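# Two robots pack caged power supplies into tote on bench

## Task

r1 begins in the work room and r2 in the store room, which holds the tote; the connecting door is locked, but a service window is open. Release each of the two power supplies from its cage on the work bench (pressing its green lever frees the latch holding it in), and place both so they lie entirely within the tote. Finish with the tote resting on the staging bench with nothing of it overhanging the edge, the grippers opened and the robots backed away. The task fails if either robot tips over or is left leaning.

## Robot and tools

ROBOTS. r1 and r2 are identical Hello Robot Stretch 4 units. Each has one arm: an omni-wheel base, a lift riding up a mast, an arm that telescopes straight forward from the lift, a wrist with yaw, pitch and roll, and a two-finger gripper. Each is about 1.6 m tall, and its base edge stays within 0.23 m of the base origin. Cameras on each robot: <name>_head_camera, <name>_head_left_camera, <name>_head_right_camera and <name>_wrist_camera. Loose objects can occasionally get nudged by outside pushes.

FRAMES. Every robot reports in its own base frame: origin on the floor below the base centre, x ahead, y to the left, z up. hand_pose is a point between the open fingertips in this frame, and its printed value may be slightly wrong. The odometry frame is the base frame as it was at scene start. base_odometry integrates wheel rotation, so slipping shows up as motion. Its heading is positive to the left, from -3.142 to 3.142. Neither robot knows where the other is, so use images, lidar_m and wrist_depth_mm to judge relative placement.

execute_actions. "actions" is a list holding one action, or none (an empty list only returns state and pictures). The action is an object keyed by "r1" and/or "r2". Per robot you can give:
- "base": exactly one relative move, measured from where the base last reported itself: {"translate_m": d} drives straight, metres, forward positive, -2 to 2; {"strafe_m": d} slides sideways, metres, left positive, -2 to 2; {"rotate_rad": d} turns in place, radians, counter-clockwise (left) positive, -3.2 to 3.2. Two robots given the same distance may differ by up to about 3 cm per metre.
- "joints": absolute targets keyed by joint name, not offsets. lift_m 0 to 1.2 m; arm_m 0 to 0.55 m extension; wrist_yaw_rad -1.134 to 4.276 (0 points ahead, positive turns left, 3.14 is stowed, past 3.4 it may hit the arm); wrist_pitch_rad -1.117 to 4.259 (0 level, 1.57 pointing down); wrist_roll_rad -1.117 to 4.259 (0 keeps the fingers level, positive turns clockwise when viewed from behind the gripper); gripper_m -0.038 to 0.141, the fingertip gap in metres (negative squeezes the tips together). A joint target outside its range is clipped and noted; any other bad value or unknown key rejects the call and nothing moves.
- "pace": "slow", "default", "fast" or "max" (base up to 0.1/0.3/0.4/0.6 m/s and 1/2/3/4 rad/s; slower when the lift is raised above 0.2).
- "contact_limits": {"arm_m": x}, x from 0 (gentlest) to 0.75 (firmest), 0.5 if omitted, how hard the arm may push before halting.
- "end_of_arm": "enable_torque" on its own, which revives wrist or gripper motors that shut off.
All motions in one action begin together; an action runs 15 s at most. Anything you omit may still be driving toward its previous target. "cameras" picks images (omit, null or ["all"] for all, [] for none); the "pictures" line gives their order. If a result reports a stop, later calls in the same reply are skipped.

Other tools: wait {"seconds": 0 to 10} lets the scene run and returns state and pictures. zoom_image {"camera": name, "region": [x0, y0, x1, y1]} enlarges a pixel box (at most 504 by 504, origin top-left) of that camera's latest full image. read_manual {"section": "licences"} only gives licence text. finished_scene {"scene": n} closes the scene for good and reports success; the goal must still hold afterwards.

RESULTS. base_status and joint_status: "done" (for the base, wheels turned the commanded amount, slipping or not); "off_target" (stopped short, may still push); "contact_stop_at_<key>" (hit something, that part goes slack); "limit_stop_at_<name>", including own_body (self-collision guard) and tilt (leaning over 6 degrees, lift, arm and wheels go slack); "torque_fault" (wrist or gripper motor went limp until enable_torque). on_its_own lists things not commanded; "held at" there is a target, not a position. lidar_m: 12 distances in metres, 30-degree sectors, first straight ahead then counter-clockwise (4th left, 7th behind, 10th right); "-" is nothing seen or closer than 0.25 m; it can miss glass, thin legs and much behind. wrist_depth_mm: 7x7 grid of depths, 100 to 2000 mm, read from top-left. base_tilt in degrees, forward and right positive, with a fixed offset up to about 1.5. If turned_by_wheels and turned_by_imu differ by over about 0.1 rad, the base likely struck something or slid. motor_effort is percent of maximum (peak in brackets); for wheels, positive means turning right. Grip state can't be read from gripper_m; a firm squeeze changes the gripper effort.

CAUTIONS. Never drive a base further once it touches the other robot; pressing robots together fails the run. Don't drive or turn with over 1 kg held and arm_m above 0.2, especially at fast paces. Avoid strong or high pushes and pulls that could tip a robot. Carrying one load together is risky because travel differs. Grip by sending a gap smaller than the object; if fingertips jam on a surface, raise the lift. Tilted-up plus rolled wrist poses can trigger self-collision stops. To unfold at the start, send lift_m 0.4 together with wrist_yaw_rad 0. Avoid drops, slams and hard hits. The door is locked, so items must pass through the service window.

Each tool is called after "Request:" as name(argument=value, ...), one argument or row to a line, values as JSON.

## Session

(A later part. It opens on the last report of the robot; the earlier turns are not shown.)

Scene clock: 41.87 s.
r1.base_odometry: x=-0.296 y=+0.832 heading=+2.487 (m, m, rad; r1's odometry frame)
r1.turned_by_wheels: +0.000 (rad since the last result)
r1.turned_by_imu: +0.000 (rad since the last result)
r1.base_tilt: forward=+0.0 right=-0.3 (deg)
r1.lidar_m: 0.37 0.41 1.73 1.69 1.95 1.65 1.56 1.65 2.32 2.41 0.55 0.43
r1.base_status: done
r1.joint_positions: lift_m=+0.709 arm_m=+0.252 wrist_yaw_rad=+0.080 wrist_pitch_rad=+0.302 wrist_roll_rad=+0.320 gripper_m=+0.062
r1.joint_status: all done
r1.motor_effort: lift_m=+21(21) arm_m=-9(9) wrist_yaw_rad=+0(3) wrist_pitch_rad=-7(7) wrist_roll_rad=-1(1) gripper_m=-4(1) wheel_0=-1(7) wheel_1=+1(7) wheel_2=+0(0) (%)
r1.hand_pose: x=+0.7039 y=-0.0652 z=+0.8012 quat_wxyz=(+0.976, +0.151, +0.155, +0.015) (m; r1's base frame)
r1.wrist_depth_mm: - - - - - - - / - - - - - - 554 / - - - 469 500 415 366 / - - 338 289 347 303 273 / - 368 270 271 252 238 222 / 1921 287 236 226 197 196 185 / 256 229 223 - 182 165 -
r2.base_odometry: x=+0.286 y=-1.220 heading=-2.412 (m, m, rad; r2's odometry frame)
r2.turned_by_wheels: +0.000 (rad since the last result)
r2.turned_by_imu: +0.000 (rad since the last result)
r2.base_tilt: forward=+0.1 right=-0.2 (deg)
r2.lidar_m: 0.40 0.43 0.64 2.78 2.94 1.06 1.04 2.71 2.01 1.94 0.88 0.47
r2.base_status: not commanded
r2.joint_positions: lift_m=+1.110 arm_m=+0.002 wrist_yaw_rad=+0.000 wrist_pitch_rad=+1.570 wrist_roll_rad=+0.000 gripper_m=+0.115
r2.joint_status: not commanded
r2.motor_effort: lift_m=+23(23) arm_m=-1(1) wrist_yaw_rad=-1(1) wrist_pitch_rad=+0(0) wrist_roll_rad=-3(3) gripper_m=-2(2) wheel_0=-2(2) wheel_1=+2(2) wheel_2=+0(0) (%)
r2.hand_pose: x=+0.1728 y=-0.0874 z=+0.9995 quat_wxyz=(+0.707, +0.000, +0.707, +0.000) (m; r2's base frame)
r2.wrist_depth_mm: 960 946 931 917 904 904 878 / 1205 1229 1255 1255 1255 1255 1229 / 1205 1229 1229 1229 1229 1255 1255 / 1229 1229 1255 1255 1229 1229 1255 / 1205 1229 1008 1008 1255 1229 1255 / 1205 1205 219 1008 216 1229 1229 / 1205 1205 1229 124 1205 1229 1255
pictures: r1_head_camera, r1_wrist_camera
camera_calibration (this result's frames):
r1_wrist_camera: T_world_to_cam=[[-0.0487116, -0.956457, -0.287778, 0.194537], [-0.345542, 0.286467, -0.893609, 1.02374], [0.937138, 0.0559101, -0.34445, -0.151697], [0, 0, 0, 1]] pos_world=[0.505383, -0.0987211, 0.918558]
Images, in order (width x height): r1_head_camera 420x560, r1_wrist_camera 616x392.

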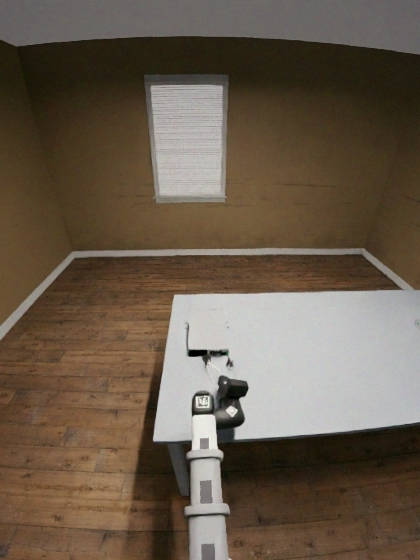

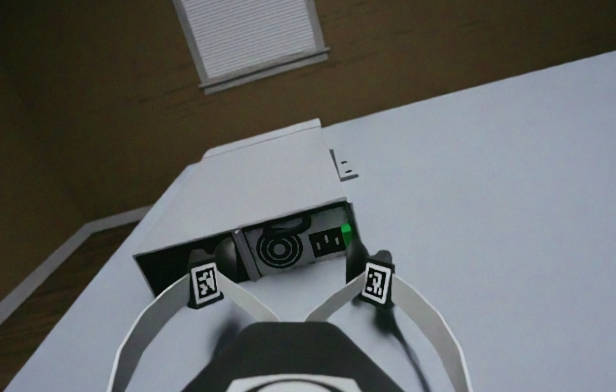

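Request:
execute_actions(
  actions=[
    {"r1":{"base":{"strafe_m":-0.008},"joints":{"arm_m":0.262,"gripper_m":0.066}}},
  ],
  cameras=[],
)

Request:
execute_actions(
  actions=[
    {"r1":{"joints":{"arm_m":0.273},"contact_limits":{"arm_m":0.3}}},
  ],
  cameras=["r1_wrist_camera"],
)

Request:
zoom_image(
  camera="r1_wrist_camera",
  region=[180, 190, 420, 330],
)

Scene clock: 42.77 s.
r1.base_odometry: x=-0.291 y=+0.839 heading=+2.487 (m, m, rad; r1's odometry frame)
r1.turned_by_wheels: +0.000 (rad since the last result)
r1.turned_by_imu: +0.000 (rad since the last result)
r1.base_tilt: forward=+0.0 right=-0.4 (deg)
r1.lidar_m: 0.40 0.43 1.73 1.71 1.97 1.60 1.57 1.64 2.34 2.42 0.59 0.44
r1.base_status: done
r1.joint_positions: lift_m=+0.709 arm_m=+0.260 wrist_yaw_rad=+0.080 wrist_pitch_rad=+0.302 wrist_roll_rad=+0.320 gripper_m=+0.066
r1.joint_status: all done
r1.motor_effort: lift_m=+21(21) arm_m=+9(10) wrist_yaw_rad=-1(1) wrist_pitch_rad=-8(7) wrist_roll_rad=-1(1) gripper_m=-2(1) wheel_0=-1(5) wheel_1=+0(4) wheel_2=+0(0) (%)
r1.hand_pose: x=+0.7128 y=-0.0651 z=+0.8012 quat_wxyz=(+0.976, +0.151, +0.155, +0.015) (m; r1's base frame)
r1.wrist_depth_mm: - - - - - - - / - - - - - - 559 / - - - 488 496 410 366 / - - 336 296 345 301 274 / - 322 262 263 250 239 221 / 1863 277 237 230 200 196 185 / 256 228 224 - 182 164 -
r2.base_odometry: x=+0.286 y=-1.220 heading=-2.412 (m, m, rad; r2's odometry frame)
r2.turned_by_wheels: +0.000 (rad since the last result)
r2.turned_by_imu: +0.000 (rad since the last result)
r2.base_tilt: forward=+0.1 right=-0.3 (deg)
r2.lidar_m: 0.41 0.46 0.64 2.78 2.92 1.05 1.04 2.68 1.99 1.93 0.90 0.46
r2.base_status: not commanded
r2.joint_positions: lift_m=+1.110 arm_m=+0.002 wrist_yaw_rad=+0.000 wrist_pitch_rad=+1.570 wrist_roll_rad=+0.000 gripper_m=+0.115
r2.joint_status: not commanded
r2.motor_effort: lift_m=+23(23) arm_m=+0(1) wrist_yaw_rad=-1(1) wrist_pitch_rad=-1(0) wrist_roll_rad=-1(3) gripper_m=+0(1) wheel_0=-2(2) wheel_1=+2(2) wheel_2=+0(0) (%)
r2.hand_pose: x=+0.1728 y=-0.0874 z=+0.9995 quat_wxyz=(+0.707, +0.000, +0.707, +0.000) (m; r2's base frame)
r2.wrist_depth_mm: 946 946 931 917 917 891 891 / 1205 1229 1229 1255 1255 1229 1255 / 1229 1229 1229 1229 1229 1255 1255 / 1229 1205 1229 1255 1229 1229 1255 / 1205 1229 1008 1025 1229 1255 1229 / 1229 1205 219 1008 216 1229 1229 / 1229 1229 1205 124 1229 1229 1229
pictures: none
No camera images: the call's "cameras" was empty. Leave "cameras" out to get every camera's image.

Scene clock: 43.37 s.
r1.base_odometry: x=-0.291 y=+0.839 heading=+2.487 (m, m, rad; r1's odometry frame)
r1.turned_by_wheels: +0.000 (rad since the last result)
r1.turned_by_imu: +0.000 (rad since the last result)
r1.base_tilt: forward=-0.1 right=-0.4 (deg)
r1.lidar_m: 0.39 0.44 1.73 1.72 1.95 1.60 1.56 1.63 2.30 2.39 0.60 0.43
r1.base_status: not commanded
r1.joint_positions: lift_m=+0.709 arm_m=+0.271 wrist_yaw_rad=+0.080 wrist_pitch_rad=+0.302 wrist_roll_rad=+0.320 gripper_m=+0.066
r1.joint_status: all done
r1.motor_effort: lift_m=+21(21) arm_m=+9(10) wrist_yaw_rad=-1(1) wrist_pitch_rad=-8(8) wrist_roll_rad=-3(1) gripper_m=-1(3) wheel_0=-1(1) wheel_1=+0(0) wheel_2=+0(1) (%)
r1.contact_limits: arm_m 0.3
r1.hand_pose: x=+0.7238 y=-0.0651 z=+0.8012 quat_wxyz=(+0.976, +0.151, +0.155, +0.015) (m; r1's base frame)
r1.wrist_depth_mm: - - - - - - - / - - - - - - 554 / - - - 504 496 413 364 / - - 340 296 347 303 273 / - 310 251 250 249 238 221 / 1863 268 240 229 199 196 184 / 255 229 222 - 182 165 -
r2.base_odometry: x=+0.286 y=-1.220 heading=-2.412 (m, m, rad; r2's odometry frame)
r2.turned_by_wheels: +0.000 (rad since the last result)
r2.turned_by_imu: +0.000 (rad since the last result)
r2.base_tilt: forward=+0.1 right=-0.2 (deg)
r2.lidar_m: 0.41 0.47 0.66 2.77 2.93 1.06 1.04 2.69 2.00 1.95 0.90 0.45
r2.base_status: not commanded
r2.joint_positions: lift_m=+1.110 arm_m=+0.002 wrist_yaw_rad=+0.000 wrist_pitch_rad=+1.570 wrist_roll_rad=+0.000 gripper_m=+0.115
r2.joint_status: not commanded
r2.motor_effort: lift_m=+23(23) arm_m=-1(0) wrist_yaw_rad=-2(2) wrist_pitch_rad=-1(1) wrist_roll_rad=-2(3) gripper_m=-1(2) wheel_0=-2(2) wheel_1=+2(2) wheel_2=+0(0) (%)
r2.hand_pose: x=+0.1728 y=-0.0874 z=+0.9995 quat_wxyz=(+0.707, +0.000, +0.707, +0.000) (m; r2's base frame)
r2.wrist_depth_mm: 991 931 931 917 917 891 891 / 1229 1229 1229 1255 1229 1281 1229 / 1205 1229 1229 1255 1255 1229 1308 / 1205 1229 1229 1229 1229 1255 1255 / 1205 1205 1025 1008 1255 1255 1255 / 1205 1229 219 1008 216 1229 1229 / 1205 1229 1229 124 1229 1229 1229
pictures: r1_wrist_camera
camera_calibration (this result's frames):
r1_wrist_camera: T_world_to_cam=[[-0.0484344, -0.956469, -0.287785, 0.195388], [-0.345569, 0.286376, -0.893628, 1.03064], [0.937142, 0.0561674, -0.344397, -0.170372], [0, 0, 0, 1]] pos_world=[0.525284, -0.0986986, 0.918562]
Images, in order (width x height): r1_wrist_camera 616x392.

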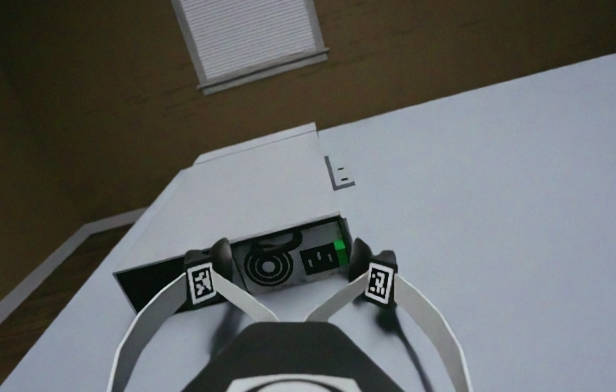

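Region (180, 190, 420, 330) of r1_wrist_camera's 616x392 image, scaled by 2.100; it fills the top 294 rows of this view, and the rest is white.

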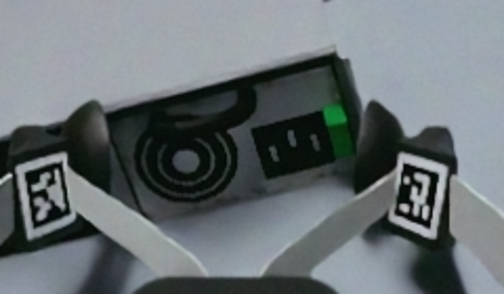

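Request:
execute_actions(
  actions=[
    {"r1":{"joints":{"gripper_m":0.03}}},
  ],
  cameras=["r1_wrist_camera"],
)

Request:
zoom_image(
  camera="r1_wrist_camera",
  region=[180, 190, 420, 330],
)

Scene clock: 44.63 s.
r1.base_odometry: x=-0.291 y=+0.839 heading=+2.486 (m, m, rad; r1's odometry frame)
r1.turned_by_wheels: +0.000 (rad since the last result)
r1.turned_by_imu: +0.000 (rad since the last result)
r1.base_tilt: forward=+0.0 right=-0.3 (deg)
r1.lidar_m: 0.40 0.42 1.74 1.68 1.95 1.60 1.55 1.65 2.27 2.41 0.57 0.40
r1.base_status: not commanded
r1.joint_positions: lift_m=+0.709 arm_m=+0.272 wrist_yaw_rad=+0.081 wrist_pitch_rad=+0.303 wrist_roll_rad=+0.320 gripper_m=+0.030
r1.joint_status: all done
r1.motor_effort: lift_m=+21(22) arm_m=+8(9) wrist_yaw_rad=-3(7) wrist_pitch_rad=-10(9) wrist_roll_rad=+0(0) gripper_m=-9(11) wheel_0=-1(1) wheel_1=-1(2) wheel_2=+0(1) (%)
r1.hand_pose: x=+0.7239 y=-0.0649 z=+0.8010 quat_wxyz=(+0.976, +0.151, +0.155, +0.015) (m; r1's base frame)
r1.wrist_depth_mm: - - - - - - - / - - - - - - 544 / - - - 500 488 410 362 / - - 336 293 343 298 274 / - 310 251 248 260 236 221 / 1808 277 189 226 195 196 185 / 255 227 223 - 181 164 -
r2.base_odometry: x=+0.286 y=-1.220 heading=-2.412 (m, m, rad; r2's odometry frame)
r2.turned_by_wheels: +0.000 (rad since the last result)
r2.turned_by_imu: +0.000 (rad since the last result)
r2.base_tilt: forward=+0.1 right=-0.3 (deg)
r2.lidar_m: 0.43 0.48 0.65 2.79 2.95 1.06 1.04 2.71 1.99 1.96 0.90 0.46
r2.base_status: not commanded
r2.joint_positions: lift_m=+1.110 arm_m=+0.002 wrist_yaw_rad=+0.000 wrist_pitch_rad=+1.570 wrist_roll_rad=+0.000 gripper_m=+0.115
r2.joint_status: not commanded
r2.motor_effort: lift_m=+23(23) arm_m=+0(0) wrist_yaw_rad=-1(1) wrist_pitch_rad=+0(1) wrist_roll_rad=-3(3) gripper_m=-1(0) wheel_0=-2(2) wheel_1=+2(2) wheel_2=+0(0) (%)
r2.hand_pose: x=+0.1728 y=-0.0874 z=+0.9995 quat_wxyz=(+0.707, +0.000, +0.707, +0.000) (m; r2's base frame)
r2.wrist_depth_mm: 976 946 917 917 904 917 891 / 1229 1229 1229 1255 1255 1255 1255 / 1229 1229 1229 1229 1255 1255 1229 / 1205 1229 1229 1255 1229 1255 1255 / 1229 1205 1025 1008 1229 1255 1281 / 1205 1205 219 1025 216 1255 1229 / 1205 1182 1205 124 1255 1229 1229
pictures: r1_wrist_camera
camera_calibration (this result's frames):
r1_wrist_camera: T_world_to_cam=[[-0.0480223, -0.95651, -0.287718, 0.195152], [-0.346217, 0.286133, -0.893455, 1.03081], [0.936924, 0.0567073, -0.344901, -0.169933], [0, 0, 0, 1]] pos_world=[0.525471, -0.0986481, 0.918522]
Images, in order (width x height): r1_wrist_camera 616x392.

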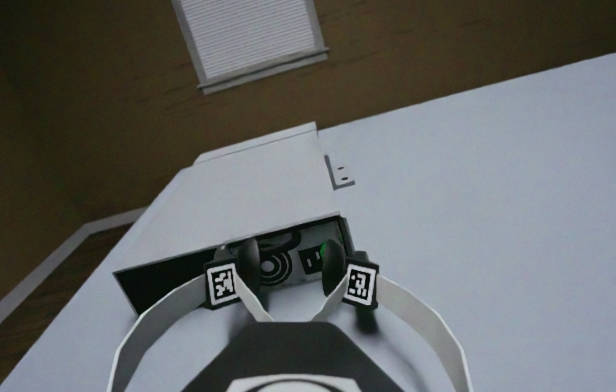

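Region (180, 190, 420, 330) of r1_wrist_camera's 616x392 image, scaled by 2.100; it fills the top 294 rows of this view, and the rest is white.

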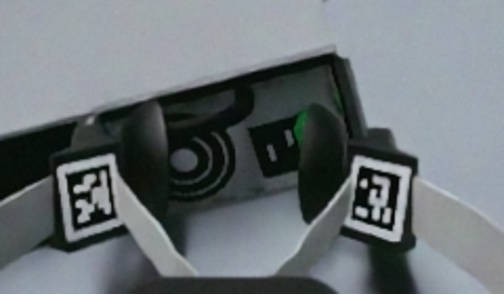

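Clean catch, balanced. Advance per recipe.

Request:
execute_actions(
  actions=[
    {"r1":{"joints":{"arm_m":0.289,"gripper_m":0.035},"pace":"slow","contact_limits":{"arm_m":0.25}}},
  ],
  cameras=["r1_wrist_camera"],
)

Request:
zoom_image(
  camera="r1_wrist_camera",
  region=[180, 190, 420, 330],
)

Scene clock: 45.97 s.
r1.base_odometry: x=-0.291 y=+0.838 heading=+2.486 (m, m, rad; r1's odometry frame)
r1.turned_by_wheels: +0.000 (rad since the last result)
r1.turned_by_imu: +0.000 (rad since the last result)
r1.base_tilt: forward=-0.1 right=-0.4 (deg)
r1.lidar_m: 0.40 0.43 1.73 1.66 1.94 1.62 1.57 1.65 2.28 2.39 0.59 0.41
r1.base_status: not commanded
r1.joint_positions: lift_m=+0.709 arm_m=+0.286 wrist_yaw_rad=+0.074 wrist_pitch_rad=+0.309 wrist_roll_rad=+0.320 gripper_m=+0.035
r1.joint_status: all done
r1.on_its_own: wrist_yaw_rad is at rest, and its effort (+17) is outside its rest range (-13 to +13); wrist_pitch_rad is at rest, and its effort (-28) is outside its rest range (-23 to +23)
r1.motor_effort: lift_m=+21(21) arm_m=+19(20) wrist_yaw_rad=+17(17) wrist_pitch_rad=-28(26) wrist_roll_rad=+2(3) gripper_m=-7(9) wheel_0=+3(3) wheel_1=+2(2) wheel_2=-8(8) (%)
r1.contact_limits: arm_m 0.25
r1.hand_pose: x=+0.7371 y=-0.0669 z=+0.7994 quat_wxyz=(+0.976, +0.151, +0.158, +0.011) (m; r1's base frame)
r1.wrist_depth_mm: - - - - - - - / - - - - - - 535 / - - - 473 473 399 355 / - - 322 291 336 294 267 / - 291 238 236 255 233 216 / 1808 256 206 229 193 191 181 / 250 224 217 - 180 163 -
r2.base_odometry: x=+0.286 y=-1.220 heading=-2.412 (m, m, rad; r2's odometry frame)
r2.turned_by_wheels: +0.000 (rad since the last result)
r2.turned_by_imu: +0.000 (rad since the last result)
r2.base_tilt: forward=+0.1 right=-0.2 (deg)
r2.lidar_m: 0.40 0.46 0.66 2.79 2.93 1.07 1.04 2.68 2.01 1.93 0.90 0.44
r2.base_status: not commanded
r2.joint_positions: lift_m=+1.110 arm_m=+0.002 wrist_yaw_rad=+0.000 wrist_pitch_rad=+1.570 wrist_roll_rad=+0.000 gripper_m=+0.115
r2.joint_status: not commanded
r2.motor_effort: lift_m=+23(23) arm_m=+0(0) wrist_yaw_rad=-1(1) wrist_pitch_rad=-1(1) wrist_roll_rad=-2(3) gripper_m=-1(1) wheel_0=-2(2) wheel_1=+2(2) wheel_2=+0(0) (%)
r2.hand_pose: x=+0.1728 y=-0.0874 z=+0.9995 quat_wxyz=(+0.707, +0.000, +0.707, +0.000) (m; r2's base frame)
r2.wrist_depth_mm: 976 946 931 917 904 904 904 / 1255 1229 1229 1229 1255 1255 1229 / 1229 1229 1255 1229 1255 1255 1281 / 1229 1205 1229 1205 1229 1255 1229 / 1205 1229 1025 1025 1229 1281 1255 / 1205 1205 220 1008 216 1255 1229 / 1205 1205 1229 124 1229 1229 1255
pictures: r1_wrist_camera
camera_calibration (this result's frames):
r1_wrist_camera: T_world_to_cam=[[-0.0563047, -0.956375, -0.286665, 0.19867], [-0.349654, 0.287826, -0.891571, 1.03558], [0.935185, 0.0500342, -0.350607, -0.177335], [0, 0, 0, 1]] pos_world=[0.539122, -0.0991913, 0.918071]
Images, in order (width x height): r1_wrist_camera 616x392.

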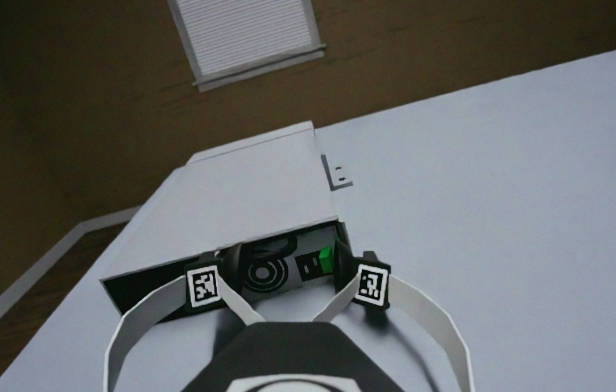

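Region (180, 190, 420, 330) of r1_wrist_camera's 616x392 image, scaled by 2.100; it fills the top 294 rows of this view, and the rest is white.

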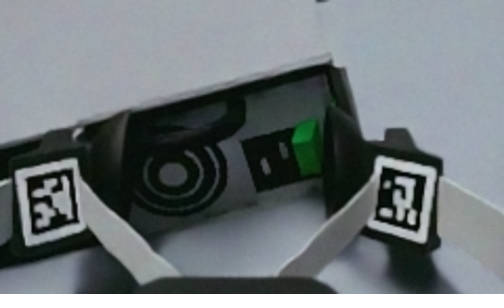

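Request:
execute_actions(
  actions=[
    {"r1":{"joints":{"gripper_m":-0.005}}},
  ],
  cameras=[],
)

Request:
execute_actions(
  actions=[
    {"r1":{"joints":{"arm_m":0.298,"gripper_m":-0.038},"pace":"slow","contact_limits":{"arm_m":0.3}}},
  ],
  cameras=["r1_wrist_camera"],
)

Request:
zoom_image(
  camera="r1_wrist_camera",
  region=[180, 190, 420, 330],
)

Scene clock: 47.27 s.
r1.base_odometry: x=-0.291 y=+0.838 heading=+2.487 (m, m, rad; r1's odometry frame)
r1.turned_by_wheels: +0.001 (rad since the last result)
r1.turned_by_imu: +0.001 (rad since the last result)
r1.base_tilt: forward=+0.0 right=-0.4 (deg)
r1.lidar_m: 0.41 0.44 1.74 1.70 1.98 1.64 1.54 1.66 2.33 2.42 0.58 0.41
r1.base_status: not commanded
r1.joint_positions: lift_m=+0.709 arm_m=+0.287 wrist_yaw_rad=+0.083 wrist_pitch_rad=+0.308 wrist_roll_rad=+0.319 gripper_m=-0.004
r1.joint_status: all done
r1.on_its_own: wrist_pitch_rad is at rest, and its effort (-24) is outside its rest range (-23 to +23)
r1.motor_effort: lift_m=+21(21) arm_m=+9(19) wrist_yaw_rad=-10(16) wrist_pitch_rad=-24(27) wrist_roll_rad=+2(0) gripper_m=-26(27) wheel_0=+4(5) wheel_1=+1(2) wheel_2=+0(8) (%)
r1.hand_pose: x=+0.7395 y=-0.0644 z=+0.7997 quat_wxyz=(+0.976, +0.151, +0.158, +0.016) (m; r1's base frame)
r1.wrist_depth_mm: - - - - - - - / - - - - - - 525 / - - - 452 477 397 349 / - - 320 274 334 293 266 / - 283 237 232 254 233 215 / 1808 237 207 228 189 187 181 / 248 220 217 - 178 161 -
r2.base_odometry: x=+0.286 y=-1.220 heading=-2.412 (m, m, rad; r2's odometry frame)
r2.turned_by_wheels: +0.000 (rad since the last result)
r2.turned_by_imu: +0.000 (rad since the last result)
r2.base_tilt: forward=+0.1 right=-0.3 (deg)
r2.lidar_m: 0.42 0.46 0.64 2.78 2.93 1.07 1.04 2.70 1.98 1.91 0.90 0.44
r2.base_status: not commanded
r2.joint_positions: lift_m=+1.110 arm_m=+0.002 wrist_yaw_rad=+0.000 wrist_pitch_rad=+1.570 wrist_roll_rad=+0.000 gripper_m=+0.115
r2.joint_status: not commanded
r2.motor_effort: lift_m=+23(23) arm_m=-1(1) wrist_yaw_rad=-1(1) wrist_pitch_rad=+0(0) wrist_roll_rad=-1(2) gripper_m=-2(0) wheel_0=-2(2) wheel_1=+2(2) wheel_2=+0(0) (%)
r2.hand_pose: x=+0.1728 y=-0.0874 z=+0.9995 quat_wxyz=(+0.707, +0.000, +0.707, +0.000) (m; r2's base frame)
r2.wrist_depth_mm: 976 946 946 917 917 904 904 / 1229 1229 1229 1255 1229 1255 1205 / 1229 1229 1255 1229 1229 1255 1255 / 1229 1229 1229 1229 1255 1255 1255 / 1229 1229 1008 1042 1229 1255 1255 / 1229 1205 220 1008 216 1229 1229 / 1205 1182 1229 124 1229 1255 1229
pictures: none
No camera images: the call's "cameras" was empty. Leave "cameras" out to get every camera's image.

Scene clock: 48.57 s.
r1.base_odometry: x=-0.291 y=+0.838 heading=+2.487 (m, m, rad; r1's odometry frame)
r1.turned_by_wheels: +0.000 (rad since the last result)
r1.turned_by_imu: +0.000 (rad since the last result)
r1.base_tilt: forward=-0.1 right=-0.4 (deg)
r1.lidar_m: 0.40 0.42 1.73 1.70 1.96 1.64 1.55 1.63 2.30 2.40 0.56 0.42
r1.base_status: not commanded
r1.joint_positions: lift_m=+0.709 arm_m=+0.296 wrist_yaw_rad=+0.082 wrist_pitch_rad=+0.312 wrist_roll_rad=+0.319 gripper_m=-0.037
r1.joint_status: all done
r1.on_its_own: wrist_pitch_rad is at rest, and its effort (-35) is outside its rest range (-23 to +23)
r1.motor_effort: lift_m=+21(21) arm_m=+10(16) wrist_yaw_rad=-9(9) wrist_pitch_rad=-35(35) wrist_roll_rad=+2(3) gripper_m=-31(29) wheel_0=+5(5) wheel_1=+2(2) wheel_2=-1(4) (%)
r1.contact_limits: arm_m 0.3
r1.hand_pose: x=+0.7479 y=-0.0645 z=+0.7986 quat_wxyz=(+0.976, +0.150, +0.160, +0.016) (m; r1's base frame)
r1.wrist_depth_mm: - - - - - - - / - - - - - 603 512 / - - - 439 462 387 342 / - - 310 267 327 289 264 / - 274 227 224 246 229 211 / 1756 163 193 224 181 181 179 / 241 224 213 - 176 161 -
r2.base_odometry: x=+0.286 y=-1.220 heading=-2.412 (m, m, rad; r2's odometry frame)
r2.turned_by_wheels: +0.000 (rad since the last result)
r2.turned_by_imu: +0.000 (rad since the last result)
r2.base_tilt: forward=+0.1 right=-0.2 (deg)
r2.lidar_m: 0.41 0.45 0.65 2.78 2.94 1.05 1.02 2.68 1.99 1.93 0.88 0.46
r2.base_status: not commanded
r2.joint_positions: lift_m=+1.110 arm_m=+0.002 wrist_yaw_rad=+0.000 wrist_pitch_rad=+1.570 wrist_roll_rad=+0.000 gripper_m=+0.115
r2.joint_status: not commanded
r2.motor_effort: lift_m=+23(23) arm_m=-1(1) wrist_yaw_rad=-1(2) wrist_pitch_rad=-1(0) wrist_roll_rad=-2(3) gripper_m=-2(1) wheel_0=-2(2) wheel_1=+2(2) wheel_2=+0(1) (%)
r2.hand_pose: x=+0.1728 y=-0.0874 z=+0.9995 quat_wxyz=(+0.707, +0.000, +0.707, +0.000) (m; r2's base frame)
r2.wrist_depth_mm: 960 960 931 917 917 904 891 / 1229 1229 1255 1229 1255 1255 1229 / 1229 1229 1229 1229 1255 1229 1255 / 1229 1229 1229 1229 1255 1255 1255 / 1205 1205 1025 1025 1229 1229 1255 / 1205 1205 219 1008 216 1229 1229 / 1205 1205 1229 124 1229 1229 1281
pictures: r1_wrist_camera
camera_calibration (this result's frames):
r1_wrist_camera: T_world_to_cam=[[-0.0486713, -0.957043, -0.285833, 0.194942], [-0.354544, 0.28409, -0.890837, 1.04083], [0.933772, 0.0579821, -0.353141, -0.184225], [0, 0, 0, 1]] pos_world=[0.550533, -0.0984414, 0.917876]
Images, in order (width x height): r1_wrist_camera 616x392.

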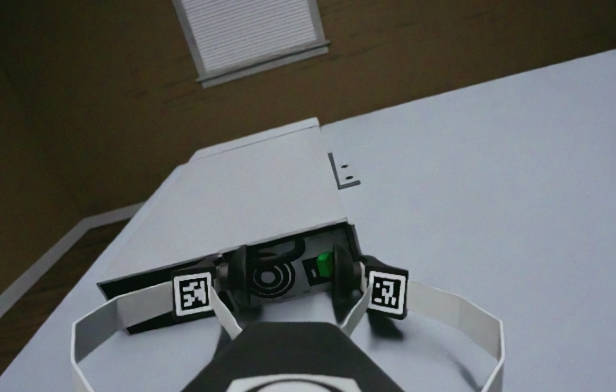

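Region (180, 190, 420, 330) of r1_wrist_camera's 616x392 image, scaled by 2.100; it fills the top 294 rows of this view, and the rest is white.

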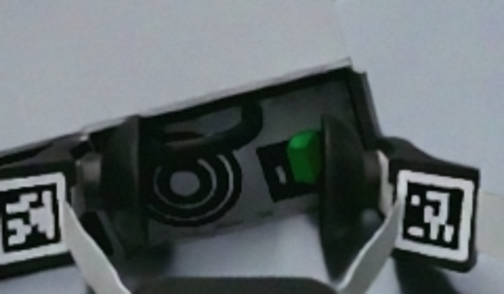

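Request:
execute_actions(
  actions=[
    {"r1":{"joints":{"arm_m":0.289,"lift_m":0.707},"pace":"slow"}},
  ],
  cameras=["r1_wrist_camera"],
)

Request:
zoom_image(
  camera="r1_wrist_camera",
  region=[180, 190, 420, 330],
)

Scene clock: 49.60 s.
r1.base_odometry: x=-0.291 y=+0.839 heading=+2.487 (m, m, rad; r1's odometry frame)
r1.turned_by_wheels: +0.000 (rad since the last result)
r1.turned_by_imu: +0.000 (rad since the last result)
r1.base_tilt: forward=-0.1 right=-0.4 (deg)
r1.lidar_m: 0.41 0.42 1.71 1.69 1.96 1.63 1.55 1.62 2.34 2.41 0.58 0.43
r1.base_status: not commanded
r1.joint_positions: lift_m=+0.707 arm_m=+0.291 wrist_yaw_rad=+0.085 wrist_pitch_rad=+0.306 wrist_roll_rad=+0.319 gripper_m=-0.037
r1.joint_status: all done
r1.on_its_own: wrist_yaw_rad is at rest, and its effort (-18) is outside its rest range (-13 to +13)
r1.motor_effort: lift_m=+19(20) arm_m=-11(12) wrist_yaw_rad=-18(18) wrist_pitch_rad=-19(34) wrist_roll_rad=+3(3) gripper_m=-33(32) wheel_0=+4(5) wheel_1=+1(2) wheel_2=+4(4) (%)
r1.hand_pose: x=+0.7434 y=-0.0636 z=+0.7984 quat_wxyz=(+0.976, +0.150, +0.157, +0.017) (m; r1's base frame)
r1.wrist_depth_mm: - - - - - - - / - - - - - - 530 / - - - 449 477 402 349 / - - 320 276 332 293 265 / - 294 230 227 249 231 215 / 1808 165 195 226 182 181 180 / 244 224 216 - 178 162 -
r2.base_odometry: x=+0.286 y=-1.220 heading=-2.412 (m, m, rad; r2's odometry frame)
r2.turned_by_wheels: +0.000 (rad since the last result)
r2.turned_by_imu: +0.000 (rad since the last result)
r2.base_tilt: forward=+0.0 right=-0.1 (deg)
r2.lidar_m: 0.42 0.45 0.65 2.76 2.94 1.09 1.03 2.68 1.99 1.92 0.93 0.46
r2.base_status: not commanded
r2.joint_positions: lift_m=+1.110 arm_m=+0.002 wrist_yaw_rad=+0.000 wrist_pitch_rad=+1.570 wrist_roll_rad=+0.000 gripper_m=+0.115
r2.joint_status: not commanded
r2.motor_effort: lift_m=+23(23) arm_m=-1(0) wrist_yaw_rad=-1(2) wrist_pitch_rad=+0(0) wrist_roll_rad=-1(1) gripper_m=-2(3) wheel_0=-2(2) wheel_1=+1(2) wheel_2=+0(0) (%)
r2.hand_pose: x=+0.1728 y=-0.0874 z=+0.9995 quat_wxyz=(+0.707, +0.000, +0.707, +0.000) (m; r2's base frame)
r2.wrist_depth_mm: 960 946 931 917 904 891 891 / 1229 1229 1229 1229 1255 1255 1205 / 1229 1229 1229 1229 1229 1255 1255 / 1229 1229 1229 1229 1255 1255 1281 / 1229 1205 1025 1008 1255 1229 1229 / 1205 1205 219 1008 216 1229 1255 / 1205 1229 1229 124 1205 1229 1229
pictures: r1_wrist_camera
camera_calibration (this result's frames):
r1_wrist_camera: T_world_to_cam=[[-0.0440925, -0.95705, -0.286551, 0.192698], [-0.350328, 0.283428, -0.892714, 1.03711], [0.935589, 0.0610248, -0.347778, -0.185608], [0, 0, 0, 1]] pos_world=[0.54548, -0.0981989, 0.916514]
Images, in order (width x height): r1_wrist_camera 616x392.

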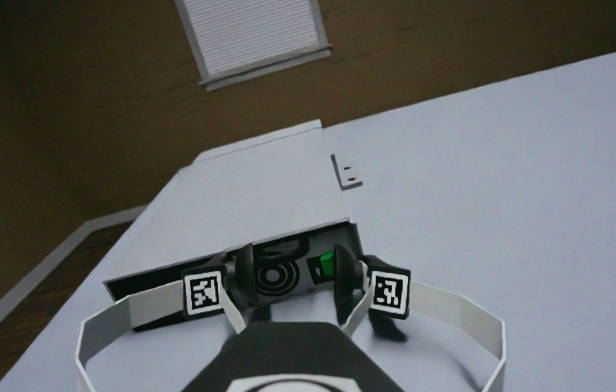

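Region (180, 190, 420, 330) of r1_wrist_camera's 616x392 image, scaled by 2.100; it fills the top 294 rows of this view, and the rest is white.

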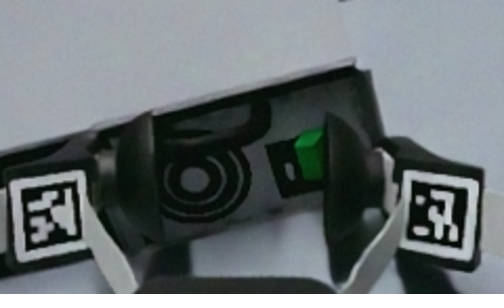

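Request:
execute_actions(
  actions=[
    {"r1":{"joints":{"arm_m":0.281,"wrist_yaw_rad":0.072},"pace":"slow"}},
  ],
  cameras=["r1_wrist_camera"],
)

Request:
zoom_image(
  camera="r1_wrist_camera",
  region=[180, 190, 420, 330],
)

Scene clock: 50.67 s.
r1.base_odometry: x=-0.291 y=+0.839 heading=+2.487 (m, m, rad; r1's odometry frame)
r1.turned_by_wheels: -0.001 (rad since the last result)
r1.turned_by_imu: -0.001 (rad since the last result)
r1.base_tilt: forward=-0.1 right=-0.4 (deg)
r1.lidar_m: 0.40 0.43 1.70 1.68 1.96 1.63 1.58 1.67 2.31 2.42 0.56 0.44
r1.base_status: not commanded
r1.joint_positions: lift_m=+0.707 arm_m=+0.282 wrist_yaw_rad=+0.071 wrist_pitch_rad=+0.307 wrist_roll_rad=+0.320 gripper_m=-0.037
r1.joint_status: all done
r1.motor_effort: lift_m=+20(20) arm_m=-5(10) wrist_yaw_rad=+0(34) wrist_pitch_rad=-20(28) wrist_roll_rad=-2(2) gripper_m=-19(33) wheel_0=+0(7) wheel_1=+0(2) wheel_2=-1(9) (%)
r1.hand_pose: x=+0.7332 y=-0.0676 z=+0.7980 quat_wxyz=(+0.976, +0.152, +0.156, +0.010) (m; r1's base frame)
r1.wrist_depth_mm: - - - - - - - / - - - - - 615 530 / - - - 466 469 397 347 / - - 317 287 332 294 264 / - 296 240 228 258 230 213 / 1756 262 180 201 176 189 180 / 246 216 215 - 176 158 -
r2.base_odometry: x=+0.286 y=-1.220 heading=-2.412 (m, m, rad; r2's odometry frame)
r2.turned_by_wheels: +0.000 (rad since the last result)
r2.turned_by_imu: +0.000 (rad since the last result)
r2.base_tilt: forward=+0.1 right=-0.2 (deg)
r2.lidar_m: 0.43 0.45 0.65 2.77 2.94 1.08 1.05 2.71 1.98 1.95 0.86 0.42
r2.base_status: not commanded
r2.joint_positions: lift_m=+1.110 arm_m=+0.002 wrist_yaw_rad=+0.000 wrist_pitch_rad=+1.570 wrist_roll_rad=+0.000 gripper_m=+0.115
r2.joint_status: not commanded
r2.motor_effort: lift_m=+23(23) arm_m=+0(1) wrist_yaw_rad=-2(2) wrist_pitch_rad=-1(0) wrist_roll_rad=-3(0) gripper_m=-2(1) wheel_0=-2(2) wheel_1=+2(2) wheel_2=+0(0) (%)
r2.hand_pose: x=+0.1728 y=-0.0874 z=+0.9995 quat_wxyz=(+0.707, +0.000, +0.707, +0.000) (m; r2's base frame)
r2.wrist_depth_mm: 976 946 931 917 904 904 904 / 1255 1229 1229 1281 1255 1229 1255 / 1205 1255 1255 1255 1229 1255 1255 / 1229 1205 1205 1229 1229 1255 1255 / 1229 1205 1008 1008 1229 1229 1229 / 1205 1205 219 1008 215 1229 1255 / 1205 1205 1229 124 1229 1229 1255
pictures: r1_wrist_camera
camera_calibration (this result's frames):
r1_wrist_camera: T_world_to_cam=[[-0.0583619, -0.956044, -0.287356, 0.19947], [-0.347079, 0.289321, -0.892093, 1.03189], [0.936018, 0.0476711, -0.348708, -0.176399], [0, 0, 0, 1]] pos_world=[0.5349, -0.0994357, 0.916345]
Images, in order (width x height): r1_wrist_camera 616x392.

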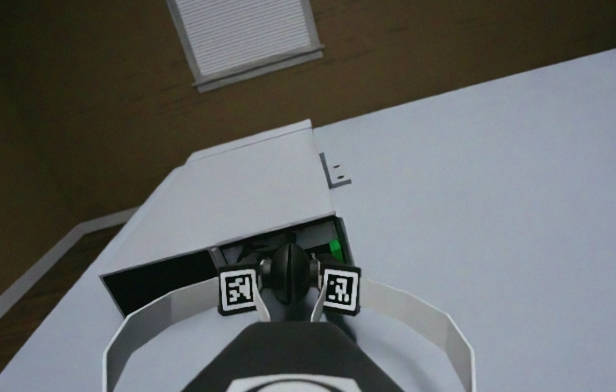

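Region (180, 190, 420, 330) of r1_wrist_camera's 616x392 image, scaled by 2.100; it fills the top 294 rows of this view, and the rest is white.

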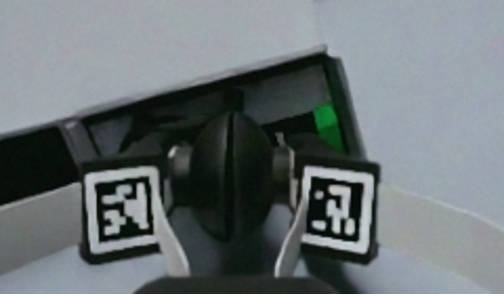

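Request:
execute_actions(
  actions=[
    {"r1":{"joints":{"arm_m":0.245,"wrist_yaw_rad":0.08,"gripper_m":0.066,"lift_m":0.714}}},
  ],
  cameras=[],
)

Request:
execute_actions(
  actions=[
    {"r1":{"joints":{"arm_m":0.272},"contact_limits":{"arm_m":0.3}}},
  ],
  cameras=[],
)

Request:
execute_actions(
  actions=[
    {"r1":{"joints":{"gripper_m":0.03}}},
  ],
  cameras=["r1_wrist_camera"],
)

Request:
zoom_image(
  camera="r1_wrist_camera",
  region=[180, 190, 420, 330],
)

Scene clock: 53.30 s.
r1.base_odometry: x=-0.291 y=+0.839 heading=+2.487 (m, m, rad; r1's odometry frame)
r1.turned_by_wheels: +0.000 (rad since the last result)
r1.turned_by_imu: +0.000 (rad since the last result)
r1.base_tilt: forward=+0.0 right=-0.4 (deg)
r1.lidar_m: 0.41 0.42 1.74 1.69 1.95 1.63 1.56 1.67 2.32 2.41 0.59 0.45
r1.base_status: not commanded
r1.joint_positions: lift_m=+0.714 arm_m=+0.247 wrist_yaw_rad=+0.080 wrist_pitch_rad=+0.302 wrist_roll_rad=+0.320 gripper_m=+0.066
r1.joint_status: all done
r1.motor_effort: lift_m=+23(25) arm_m=-9(9) wrist_yaw_rad=+0(6) wrist_pitch_rad=-7(20) wrist_roll_rad=-1(3) gripper_m=-2(18) wheel_0=+0(0) wheel_1=-1(1) wheel_2=-1(1) (%)
r1.hand_pose: x=+0.6989 y=-0.0652 z=+0.8060 quat_wxyz=(+0.976, +0.151, +0.155, +0.015) (m; r1's base frame)
r1.wrist_depth_mm: - - - - - - - / - - - - - - 564 / - - - 525 517 424 377 / - - 353 309 357 312 282 / - 373 276 278 258 246 229 / 1921 290 243 236 200 202 190 / 263 236 230 - 189 170 -
r2.base_odometry: x=+0.286 y=-1.220 heading=-2.412 (m, m, rad; r2's odometry frame)
r2.turned_by_wheels: +0.000 (rad since the last result)
r2.turned_by_imu: +0.001 (rad since the last result)
r2.base_tilt: forward=+0.1 right=-0.2 (deg)
r2.lidar_m: 0.42 0.42 0.65 2.78 2.95 1.07 1.06 2.68 2.02 1.95 0.89 0.44
r2.base_status: not commanded
r2.joint_positions: lift_m=+1.110 arm_m=+0.002 wrist_yaw_rad=+0.000 wrist_pitch_rad=+1.570 wrist_roll_rad=+0.000 gripper_m=+0.115
r2.joint_status: not commanded
r2.motor_effort: lift_m=+23(23) arm_m=+0(1) wrist_yaw_rad=-2(2) wrist_pitch_rad=+0(1) wrist_roll_rad=-3(2) gripper_m=-1(1) wheel_0=-2(2) wheel_1=+2(2) wheel_2=-1(0) (%)
r2.hand_pose: x=+0.1728 y=-0.0874 z=+0.9995 quat_wxyz=(+0.707, +0.000, +0.707, +0.000) (m; r2's base frame)
r2.wrist_depth_mm: 960 960 931 917 904 904 891 / 1229 1229 1205 1229 1255 1229 1205 / 1229 1255 1229 1255 1281 1255 1255 / 1205 1229 1229 1255 1255 1255 1255 / 1205 1229 1008 1008 1229 1229 1229 / 1229 1229 220 1025 215 1255 1205 / 1229 1205 1205 124 1229 1229 1255
pictures: none
No camera images: the call's "cameras" was empty. Leave "cameras" out to get every camera's image.

Scene clock: 54.10 s.
r1.base_odometry: x=-0.291 y=+0.839 heading=+2.487 (m, m, rad; r1's odometry frame)
r1.turned_by_wheels: +0.000 (rad since the last result)
r1.turned_by_imu: +0.000 (rad since the last result)
r1.base_tilt: forward=-0.1 right=-0.4 (deg)
r1.lidar_m: 0.40 0.41 1.74 1.72 1.96 1.61 1.56 1.64 2.31 2.41 0.57 0.44
r1.base_status: not commanded
r1.joint_positions: lift_m=+0.714 arm_m=+0.270 wrist_yaw_rad=+0.080 wrist_pitch_rad=+0.302 wrist_roll_rad=+0.320 gripper_m=+0.066
r1.joint_status: all done
r1.motor_effort: lift_m=+23(23) arm_m=+9(10) wrist_yaw_rad=-2(2) wrist_pitch_rad=-7(8) wrist_roll_rad=-1(1) gripper_m=-3(1) wheel_0=+0(0) wheel_1=-1(1) wheel_2=+0(1) (%)
r1.contact_limits: arm_m 0.3
r1.hand_pose: x=+0.7228 y=-0.0651 z=+0.8061 quat_wxyz=(+0.976, +0.151, +0.155, +0.015) (m; r1's base frame)
r1.wrist_depth_mm: - - - - - - - / - - - - - - 574 / - - - 530 512 424 375 / - - 353 309 355 314 282 / - 373 252 254 258 245 230 / 1863 281 243 238 200 202 189 / 263 236 229 - 188 170 -
r2.base_odometry: x=+0.286 y=-1.220 heading=-2.412 (m, m, rad; r2's odometry frame)
r2.turned_by_wheels: +0.000 (rad since the last result)
r2.turned_by_imu: +0.000 (rad since the last result)
r2.base_tilt: forward=+0.1 right=-0.2 (deg)
r2.lidar_m: 0.43 0.44 0.65 2.77 2.94 1.06 1.04 2.69 1.99 1.93 0.90 0.45
r2.base_status: not commanded
r2.joint_positions: lift_m=+1.110 arm_m=+0.002 wrist_yaw_rad=+0.000 wrist_pitch_rad=+1.570 wrist_roll_rad=+0.000 gripper_m=+0.115
r2.joint_status: not commanded
r2.motor_effort: lift_m=+23(23) arm_m=-1(1) wrist_yaw_rad=-1(1) wrist_pitch_rad=+0(0) wrist_roll_rad=-1(2) gripper_m=-2(2) wheel_0=-2(2) wheel_1=+2(1) wheel_2=+0(0) (%)
r2.hand_pose: x=+0.1728 y=-0.0874 z=+0.9995 quat_wxyz=(+0.707, +0.000, +0.707, +0.000) (m; r2's base frame)
r2.wrist_depth_mm: 976 946 917 931 904 904 904 / 1229 1229 1255 1255 1255 1229 1205 / 1229 1229 1255 1255 1255 1255 1229 / 1205 1229 1229 1229 1255 1255 1255 / 1205 1205 1008 1025 1229 1229 1255 / 1229 1229 219 991 216 1229 1255 / 1205 1205 1229 124 1229 1229 1229
pictures: none
No camera images: the call's "cameras" was empty. Leave "cameras" out to get every camera's image.

Scene clock: 55.23 s.
r1.base_odometry: x=-0.291 y=+0.839 heading=+2.487 (m, m, rad; r1's odometry frame)
r1.turned_by_wheels: +0.000 (rad since the last result)
r1.turned_by_imu: +0.000 (rad since the last result)
r1.base_tilt: forward=-0.1 right=-0.4 (deg)
r1.lidar_m: 0.41 0.44 1.72 1.69 1.94 1.62 1.58 1.66 2.30 2.42 0.56 0.41
r1.base_status: not commanded
r1.joint_positions: lift_m=+0.714 arm_m=+0.270 wrist_yaw_rad=+0.079 wrist_pitch_rad=+0.303 wrist_roll_rad=+0.320 gripper_m=+0.030
r1.joint_status: all done
r1.motor_effort: lift_m=+23(23) arm_m=+8(9) wrist_yaw_rad=+0(7) wrist_pitch_rad=-8(9) wrist_roll_rad=-1(1) gripper_m=-8(8) wheel_0=+0(0) wheel_1=-1(1) wheel_2=-1(1) (%)
r1.hand_pose: x=+0.7228 y=-0.0653 z=+0.8058 quat_wxyz=(+0.976, +0.151, +0.155, +0.015) (m; r1's base frame)
r1.wrist_depth_mm: - - - - - - - / - - - - - - 569 / - - - 521 512 424 373 / - - 351 309 355 310 281 / - 368 256 250 268 246 231 / 1863 281 194 233 193 202 189 / 262 233 229 - 187 169 -
r2.base_odometry: x=+0.286 y=-1.220 heading=-2.412 (m, m, rad; r2's odometry frame)
r2.turned_by_wheels: +0.000 (rad since the last result)
r2.turned_by_imu: +0.000 (rad since the last result)
r2.base_tilt: forward=+0.2 right=-0.2 (deg)
r2.lidar_m: 0.41 0.44 0.65 2.77 2.93 1.08 1.05 2.68 1.99 1.92 0.91 0.45
r2.base_status: not commanded
r2.joint_positions: lift_m=+1.110 arm_m=+0.002 wrist_yaw_rad=+0.000 wrist_pitch_rad=+1.570 wrist_roll_rad=+0.000 gripper_m=+0.115
r2.joint_status: not commanded
r2.motor_effort: lift_m=+23(23) arm_m=-1(1) wrist_yaw_rad=-2(2) wrist_pitch_rad=+0(0) wrist_roll_rad=+0(2) gripper_m=-1(2) wheel_0=-2(2) wheel_1=+2(2) wheel_2=+0(0) (%)
r2.hand_pose: x=+0.1728 y=-0.0874 z=+0.9995 quat_wxyz=(+0.707, +0.000, +0.707, +0.000) (m; r2's base frame)
r2.wrist_depth_mm: 976 960 931 904 904 904 904 / 1255 1229 1229 1229 1229 1255 1229 / 1229 1229 1229 1229 1255 1255 1255 / 1255 1229 1229 1229 1255 1255 1229 / 1229 1229 1008 1025 1229 1229 1255 / 1205 1205 219 1008 216 1255 1229 / 1205 1205 1229 124 1255 1229 1255
pictures: r1_wrist_camera
camera_calibration (this result's frames):
r1_wrist_camera: T_world_to_cam=[[-0.0494473, -0.956401, -0.287841, 0.197245], [-0.345998, 0.286751, -0.893342, 1.03461], [0.936931, 0.055419, -0.345092, -0.167098], [0, 0, 0, 1]] pos_world=[0.524286, -0.0987705, 0.923373]
Images, in order (width x height): r1_wrist_camera 616x392.

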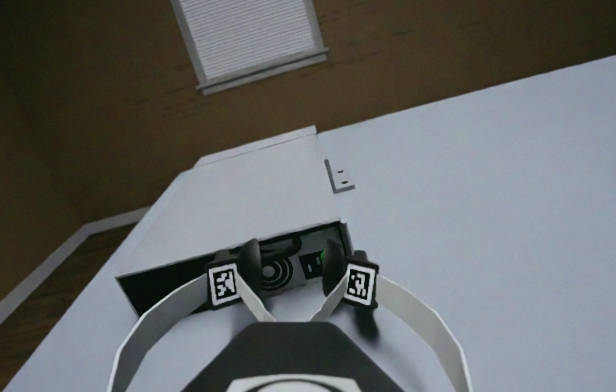

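Region (180, 190, 420, 330) of r1_wrist_camera's 616x392 image, scaled by 2.100; it fills the top 294 rows of this view, and the rest is white.

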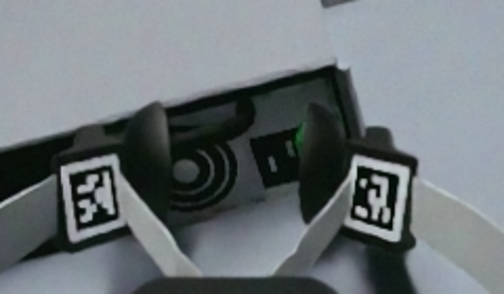

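Request:
execute_actions(
  actions=[
    {"r1":{"joints":{"arm_m":0.289,"gripper_m":0.033},"pace":"slow","contact_limits":{"arm_m":0.27}}},
  ],
  cameras=["r1_wrist_camera"],
)

Request:
execute_actions(
  actions=[
    {"r1":{"joints":{"gripper_m":-0.005}}},
  ],
  cameras=[],
)

Request:
execute_actions(
  actions=[
    {"r1":{"joints":{"arm_m":0.3,"gripper_m":-0.038},"pace":"slow","contact_limits":{"arm_m":0.3}}},
  ],
  cameras=["r1_wrist_camera"],
)

Request:
zoom_image(
  camera="r1_wrist_camera",
  region=[180, 190, 420, 330],
)

Scene clock: 56.47 s.
r1.base_odometry: x=-0.291 y=+0.838 heading=+2.486 (m, m, rad; r1's odometry frame)
r1.turned_by_wheels: +0.000 (rad since the last result)
r1.turned_by_imu: +0.000 (rad since the last result)
r1.base_tilt: forward=-0.1 right=-0.4 (deg)
r1.lidar_m: 0.39 0.44 1.73 1.68 1.90 1.60 1.56 1.64 2.30 2.39 0.58 0.42
r1.base_status: not commanded
r1.joint_positions: lift_m=+0.714 arm_m=+0.283 wrist_yaw_rad=+0.075 wrist_pitch_rad=+0.309 wrist_roll_rad=+0.319 gripper_m=+0.033
r1.joint_status: arm_m contact_stop (moved +0.013 of +0.019); the others done
r1.on_its_own: arm_m is slack since a contact_stop (your +0.289 is given up); wrist_yaw_rad is at rest, and its effort (+15) is outside its rest range (-13 to +13); wrist_pitch_rad is at rest, and its effort (-25) is outside its rest range (-23 to +23)
r1.motor_effort: lift_m=+22(23) arm_m=+0(15) wrist_yaw_rad=+15(18) wrist_pitch_rad=-25(28) wrist_roll_rad=+2(1) gripper_m=-6(9) wheel_0=+4(4) wheel_1=+3(3) wheel_2=-10(10) (%)
r1.contact_limits: arm_m 0.27
r1.hand_pose: x=+0.7348 y=-0.0666 z=+0.8044 quat_wxyz=(+0.976, +0.151, +0.158, +0.012) (m; r1's base frame)
r1.wrist_depth_mm: - - - - - - - / - - - - - - 549 / - - - 496 492 415 362 / - - 338 306 351 304 277 / - 312 240 236 264 242 226 / 1808 258 206 232 190 199 186 / 258 231 226 - 184 166 -
r2.base_odometry: x=+0.286 y=-1.220 heading=-2.412 (m, m, rad; r2's odometry frame)
r2.turned_by_wheels: +0.000 (rad since the last result)
r2.turned_by_imu: +0.000 (rad since the last result)
r2.base_tilt: forward=+0.1 right=-0.2 (deg)
r2.lidar_m: 0.42 0.46 0.67 2.77 2.92 1.10 1.04 2.70 1.98 1.94 0.89 0.45
r2.base_status: not commanded
r2.joint_positions: lift_m=+1.110 arm_m=+0.002 wrist_yaw_rad=+0.000 wrist_pitch_rad=+1.570 wrist_roll_rad=+0.000 gripper_m=+0.115
r2.joint_status: not commanded
r2.motor_effort: lift_m=+23(23) arm_m=+0(0) wrist_yaw_rad=-1(1) wrist_pitch_rad=-1(0) wrist_roll_rad=-2(1) gripper_m=-2(0) wheel_0=-2(2) wheel_1=+2(2) wheel_2=+0(0) (%)
r2.hand_pose: x=+0.1728 y=-0.0874 z=+0.9995 quat_wxyz=(+0.707, +0.000, +0.707, +0.000) (m; r2's base frame)
r2.wrist_depth_mm: 976 960 931 931 917 904 891 / 1205 1229 1229 1229 1255 1281 1229 / 1229 1229 1229 1255 1229 1229 1281 / 1229 1229 1229 1229 1255 1255 1255 / 1205 1205 1025 1025 1229 1229 1229 / 1205 1205 219 1025 216 1229 1229 / 1205 1205 1205 124 1229 1229 1229
pictures: r1_wrist_camera
camera_calibration (this result's frames):
r1_wrist_camera: T_world_to_cam=[[-0.0550334, -0.956514, -0.286449, 0.199181], [-0.349856, 0.287169, -0.891703, 1.03935], [0.935186, 0.0511423, -0.350445, -0.173467], [0, 0, 0, 1]] pos_world=[0.536809, -0.0990792, 0.923059]
Images, in order (width x height): r1_wrist_camera 616x392.

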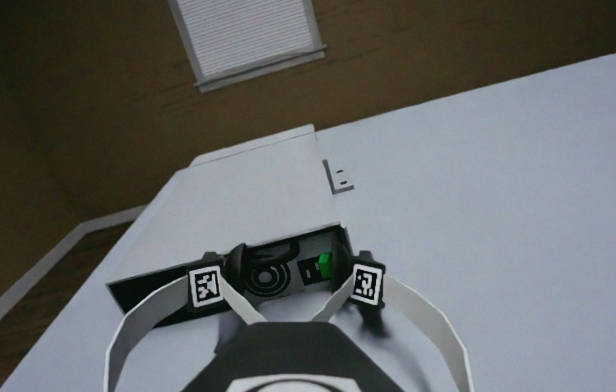

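not run: a stop came earlier in this reply.

not run: a stop came earlier in this reply.

Region (180, 190, 420, 330) of r1_wrist_camera's 616x392 image, scaled by 2.100; it fills the top 294 rows of this view, and the rest is white.

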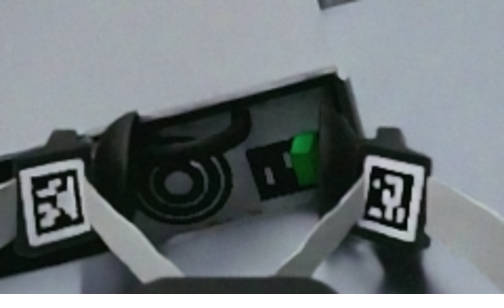

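Request:
execute_actions(
  actions=[
    {"r1":{"joints":{"gripper_m":-0.005,"arm_m":0.286},"contact_limits":{"arm_m":0.4}}},
  ],
  cameras=[],
)

Request:
execute_actions(
  actions=[
    {"r1":{"joints":{"arm_m":0.298,"gripper_m":-0.038},"pace":"slow","contact_limits":{"arm_m":0.3}}},
  ],
  cameras=["r1_wrist_camera"],
)

Request:
zoom_image(
  camera="r1_wrist_camera",
  region=[180, 190, 420, 330],
)

Scene clock: 57.80 s.
r1.base_odometry: x=-0.291 y=+0.838 heading=+2.487 (m, m, rad; r1's odometry frame)
r1.turned_by_wheels: +0.001 (rad since the last result)
r1.turned_by_imu: +0.001 (rad since the last result)
r1.base_tilt: forward=+0.0 right=-0.4 (deg)
r1.lidar_m: 0.40 0.42 1.70 1.71 1.98 1.63 1.57 1.64 2.31 2.40 0.58 0.43
r1.base_status: not commanded
r1.joint_positions: lift_m=+0.714 arm_m=+0.284 wrist_yaw_rad=+0.082 wrist_pitch_rad=+0.307 wrist_roll_rad=+0.319 gripper_m=-0.004
r1.joint_status: all done
r1.motor_effort: lift_m=+22(22) arm_m=+9(15) wrist_yaw_rad=-9(13) wrist_pitch_rad=-19(26) wrist_roll_rad=+0(2) gripper_m=-25(25) wheel_0=+4(4) wheel_1=+1(3) wheel_2=-1(10) (%)
r1.contact_limits: arm_m 0.4
r1.hand_pose: x=+0.7366 y=-0.0645 z=+0.8050 quat_wxyz=(+0.976, +0.151, +0.157, +0.016) (m; r1's base frame)
r1.wrist_depth_mm: - - - - - - - / - - - - - - 544 / - - - 484 496 413 368 / - - 342 300 349 304 277 / - 327 242 236 265 242 225 / 1921 250 203 236 190 195 186 / 257 234 225 - 186 168 -
r2.base_odometry: x=+0.286 y=-1.220 heading=-2.412 (m, m, rad; r2's odometry frame)
r2.turned_by_wheels: +0.000 (rad since the last result)
r2.turned_by_imu: +0.000 (rad since the last result)
r2.base_tilt: forward=+0.2 right=-0.2 (deg)
r2.lidar_m: 0.42 0.45 0.65 2.77 2.94 1.09 1.01 2.67 2.00 1.94 0.90 0.44
r2.base_status: not commanded
r2.joint_positions: lift_m=+1.110 arm_m=+0.002 wrist_yaw_rad=+0.000 wrist_pitch_rad=+1.570 wrist_roll_rad=+0.000 gripper_m=+0.115
r2.joint_status: not commanded
r2.motor_effort: lift_m=+23(23) arm_m=-1(1) wrist_yaw_rad=-2(2) wrist_pitch_rad=+0(1) wrist_roll_rad=-1(1) gripper_m=+0(0) wheel_0=-2(2) wheel_1=+2(2) wheel_2=+0(1) (%)
r2.hand_pose: x=+0.1728 y=-0.0874 z=+0.9995 quat_wxyz=(+0.707, +0.000, +0.707, +0.000) (m; r2's base frame)
r2.wrist_depth_mm: 960 946 931 917 904 891 904 / 1229 1229 1229 1229 1229 1255 1229 / 1229 1229 1229 1255 1255 1255 1255 / 1205 1229 1229 1229 1229 1255 1255 / 1205 1229 1008 1008 1205 1255 1229 / 1229 1229 219 1008 216 1255 1255 / 1205 1205 1182 124 1229 1229 1229
pictures: none
No camera images: the call's "cameras" was empty. Leave "cameras" out to get every camera's image.

Scene clock: 59.10 s.
r1.base_odometry: x=-0.291 y=+0.838 heading=+2.487 (m, m, rad; r1's odometry frame)
r1.turned_by_wheels: +0.000 (rad since the last result)
r1.turned_by_imu: +0.000 (rad since the last result)
r1.base_tilt: forward=-0.1 right=-0.5 (deg)
r1.lidar_m: 0.41 0.40 1.73 1.65 1.94 1.61 1.56 1.67 2.31 2.41 0.59 0.42
r1.base_status: not commanded
r1.joint_positions: lift_m=+0.714 arm_m=+0.295 wrist_yaw_rad=+0.079 wrist_pitch_rad=+0.312 wrist_roll_rad=+0.319 gripper_m=-0.037
r1.joint_status: all done
r1.on_its_own: wrist_pitch_rad is at rest, and its effort (-34) is outside its rest range (-23 to +23)
r1.motor_effort: lift_m=+21(21) arm_m=+14(21) wrist_yaw_rad=+1(10) wrist_pitch_rad=-34(35) wrist_roll_rad=+4(2) gripper_m=-27(28) wheel_0=+5(5) wheel_1=+3(3) wheel_2=-6(7) (%)
r1.contact_limits: arm_m 0.3
r1.hand_pose: x=+0.7470 y=-0.0654 z=+0.8036 quat_wxyz=(+0.976, +0.151, +0.159, +0.014) (m; r1's base frame)
r1.wrist_depth_mm: - - - - - - - / - - - - - - 539 / - - - 466 480 404 359 / - - 329 290 342 300 272 / - 291 234 227 259 237 220 / 1863 170 195 229 183 187 185 / 252 233 222 - 182 167 -
r2.base_odometry: x=+0.286 y=-1.220 heading=-2.412 (m, m, rad; r2's odometry frame)
r2.turned_by_wheels: +0.000 (rad since the last result)
r2.turned_by_imu: +0.000 (rad since the last result)
r2.base_tilt: forward=+0.1 right=-0.2 (deg)
r2.lidar_m: 0.42 0.44 0.66 2.78 2.94 1.07 1.02 2.69 2.01 1.95 0.90 0.44
r2.base_status: not commanded
r2.joint_positions: lift_m=+1.110 arm_m=+0.002 wrist_yaw_rad=+0.000 wrist_pitch_rad=+1.570 wrist_roll_rad=+0.000 gripper_m=+0.115
r2.joint_status: not commanded
r2.motor_effort: lift_m=+23(23) arm_m=-1(0) wrist_yaw_rad=-2(1) wrist_pitch_rad=+0(0) wrist_roll_rad=-1(1) gripper_m=+0(0) wheel_0=-2(2) wheel_1=+2(2) wheel_2=+0(0) (%)
r2.hand_pose: x=+0.1728 y=-0.0874 z=+0.9995 quat_wxyz=(+0.707, +0.000, +0.707, +0.000) (m; r2's base frame)
r2.wrist_depth_mm: 976 946 917 917 904 904 891 / 1229 1229 1255 1229 1255 1255 1229 / 1205 1229 1229 1229 1229 1229 1281 / 1229 1229 1229 1229 1229 1255 1255 / 1229 1205 1008 1008 1229 1229 1255 / 1205 1205 220 1008 215 1229 1229 / 1205 1205 1205 124 1229 1255 1229
pictures: r1_wrist_camera
camera_calibration (this result's frames):
r1_wrist_camera: T_world_to_cam=[[-0.0515685, -0.956975, -0.285551, 0.197419], [-0.353668, 0.284901, -0.890927, 1.04465], [0.933949, 0.0550464, -0.353143, -0.181876], [0, 0, 0, 1]] pos_world=[0.549503, -0.0986856, 0.922852]
Images, in order (width x height): r1_wrist_camera 616x392.

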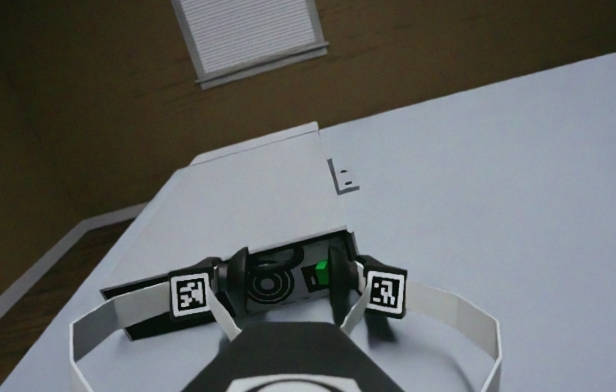

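Region (180, 190, 420, 330) of r1_wrist_camera's 616x392 image, scaled by 2.100; it fills the top 294 rows of this view, and the rest is white.

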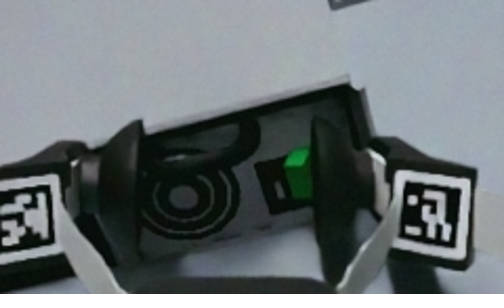

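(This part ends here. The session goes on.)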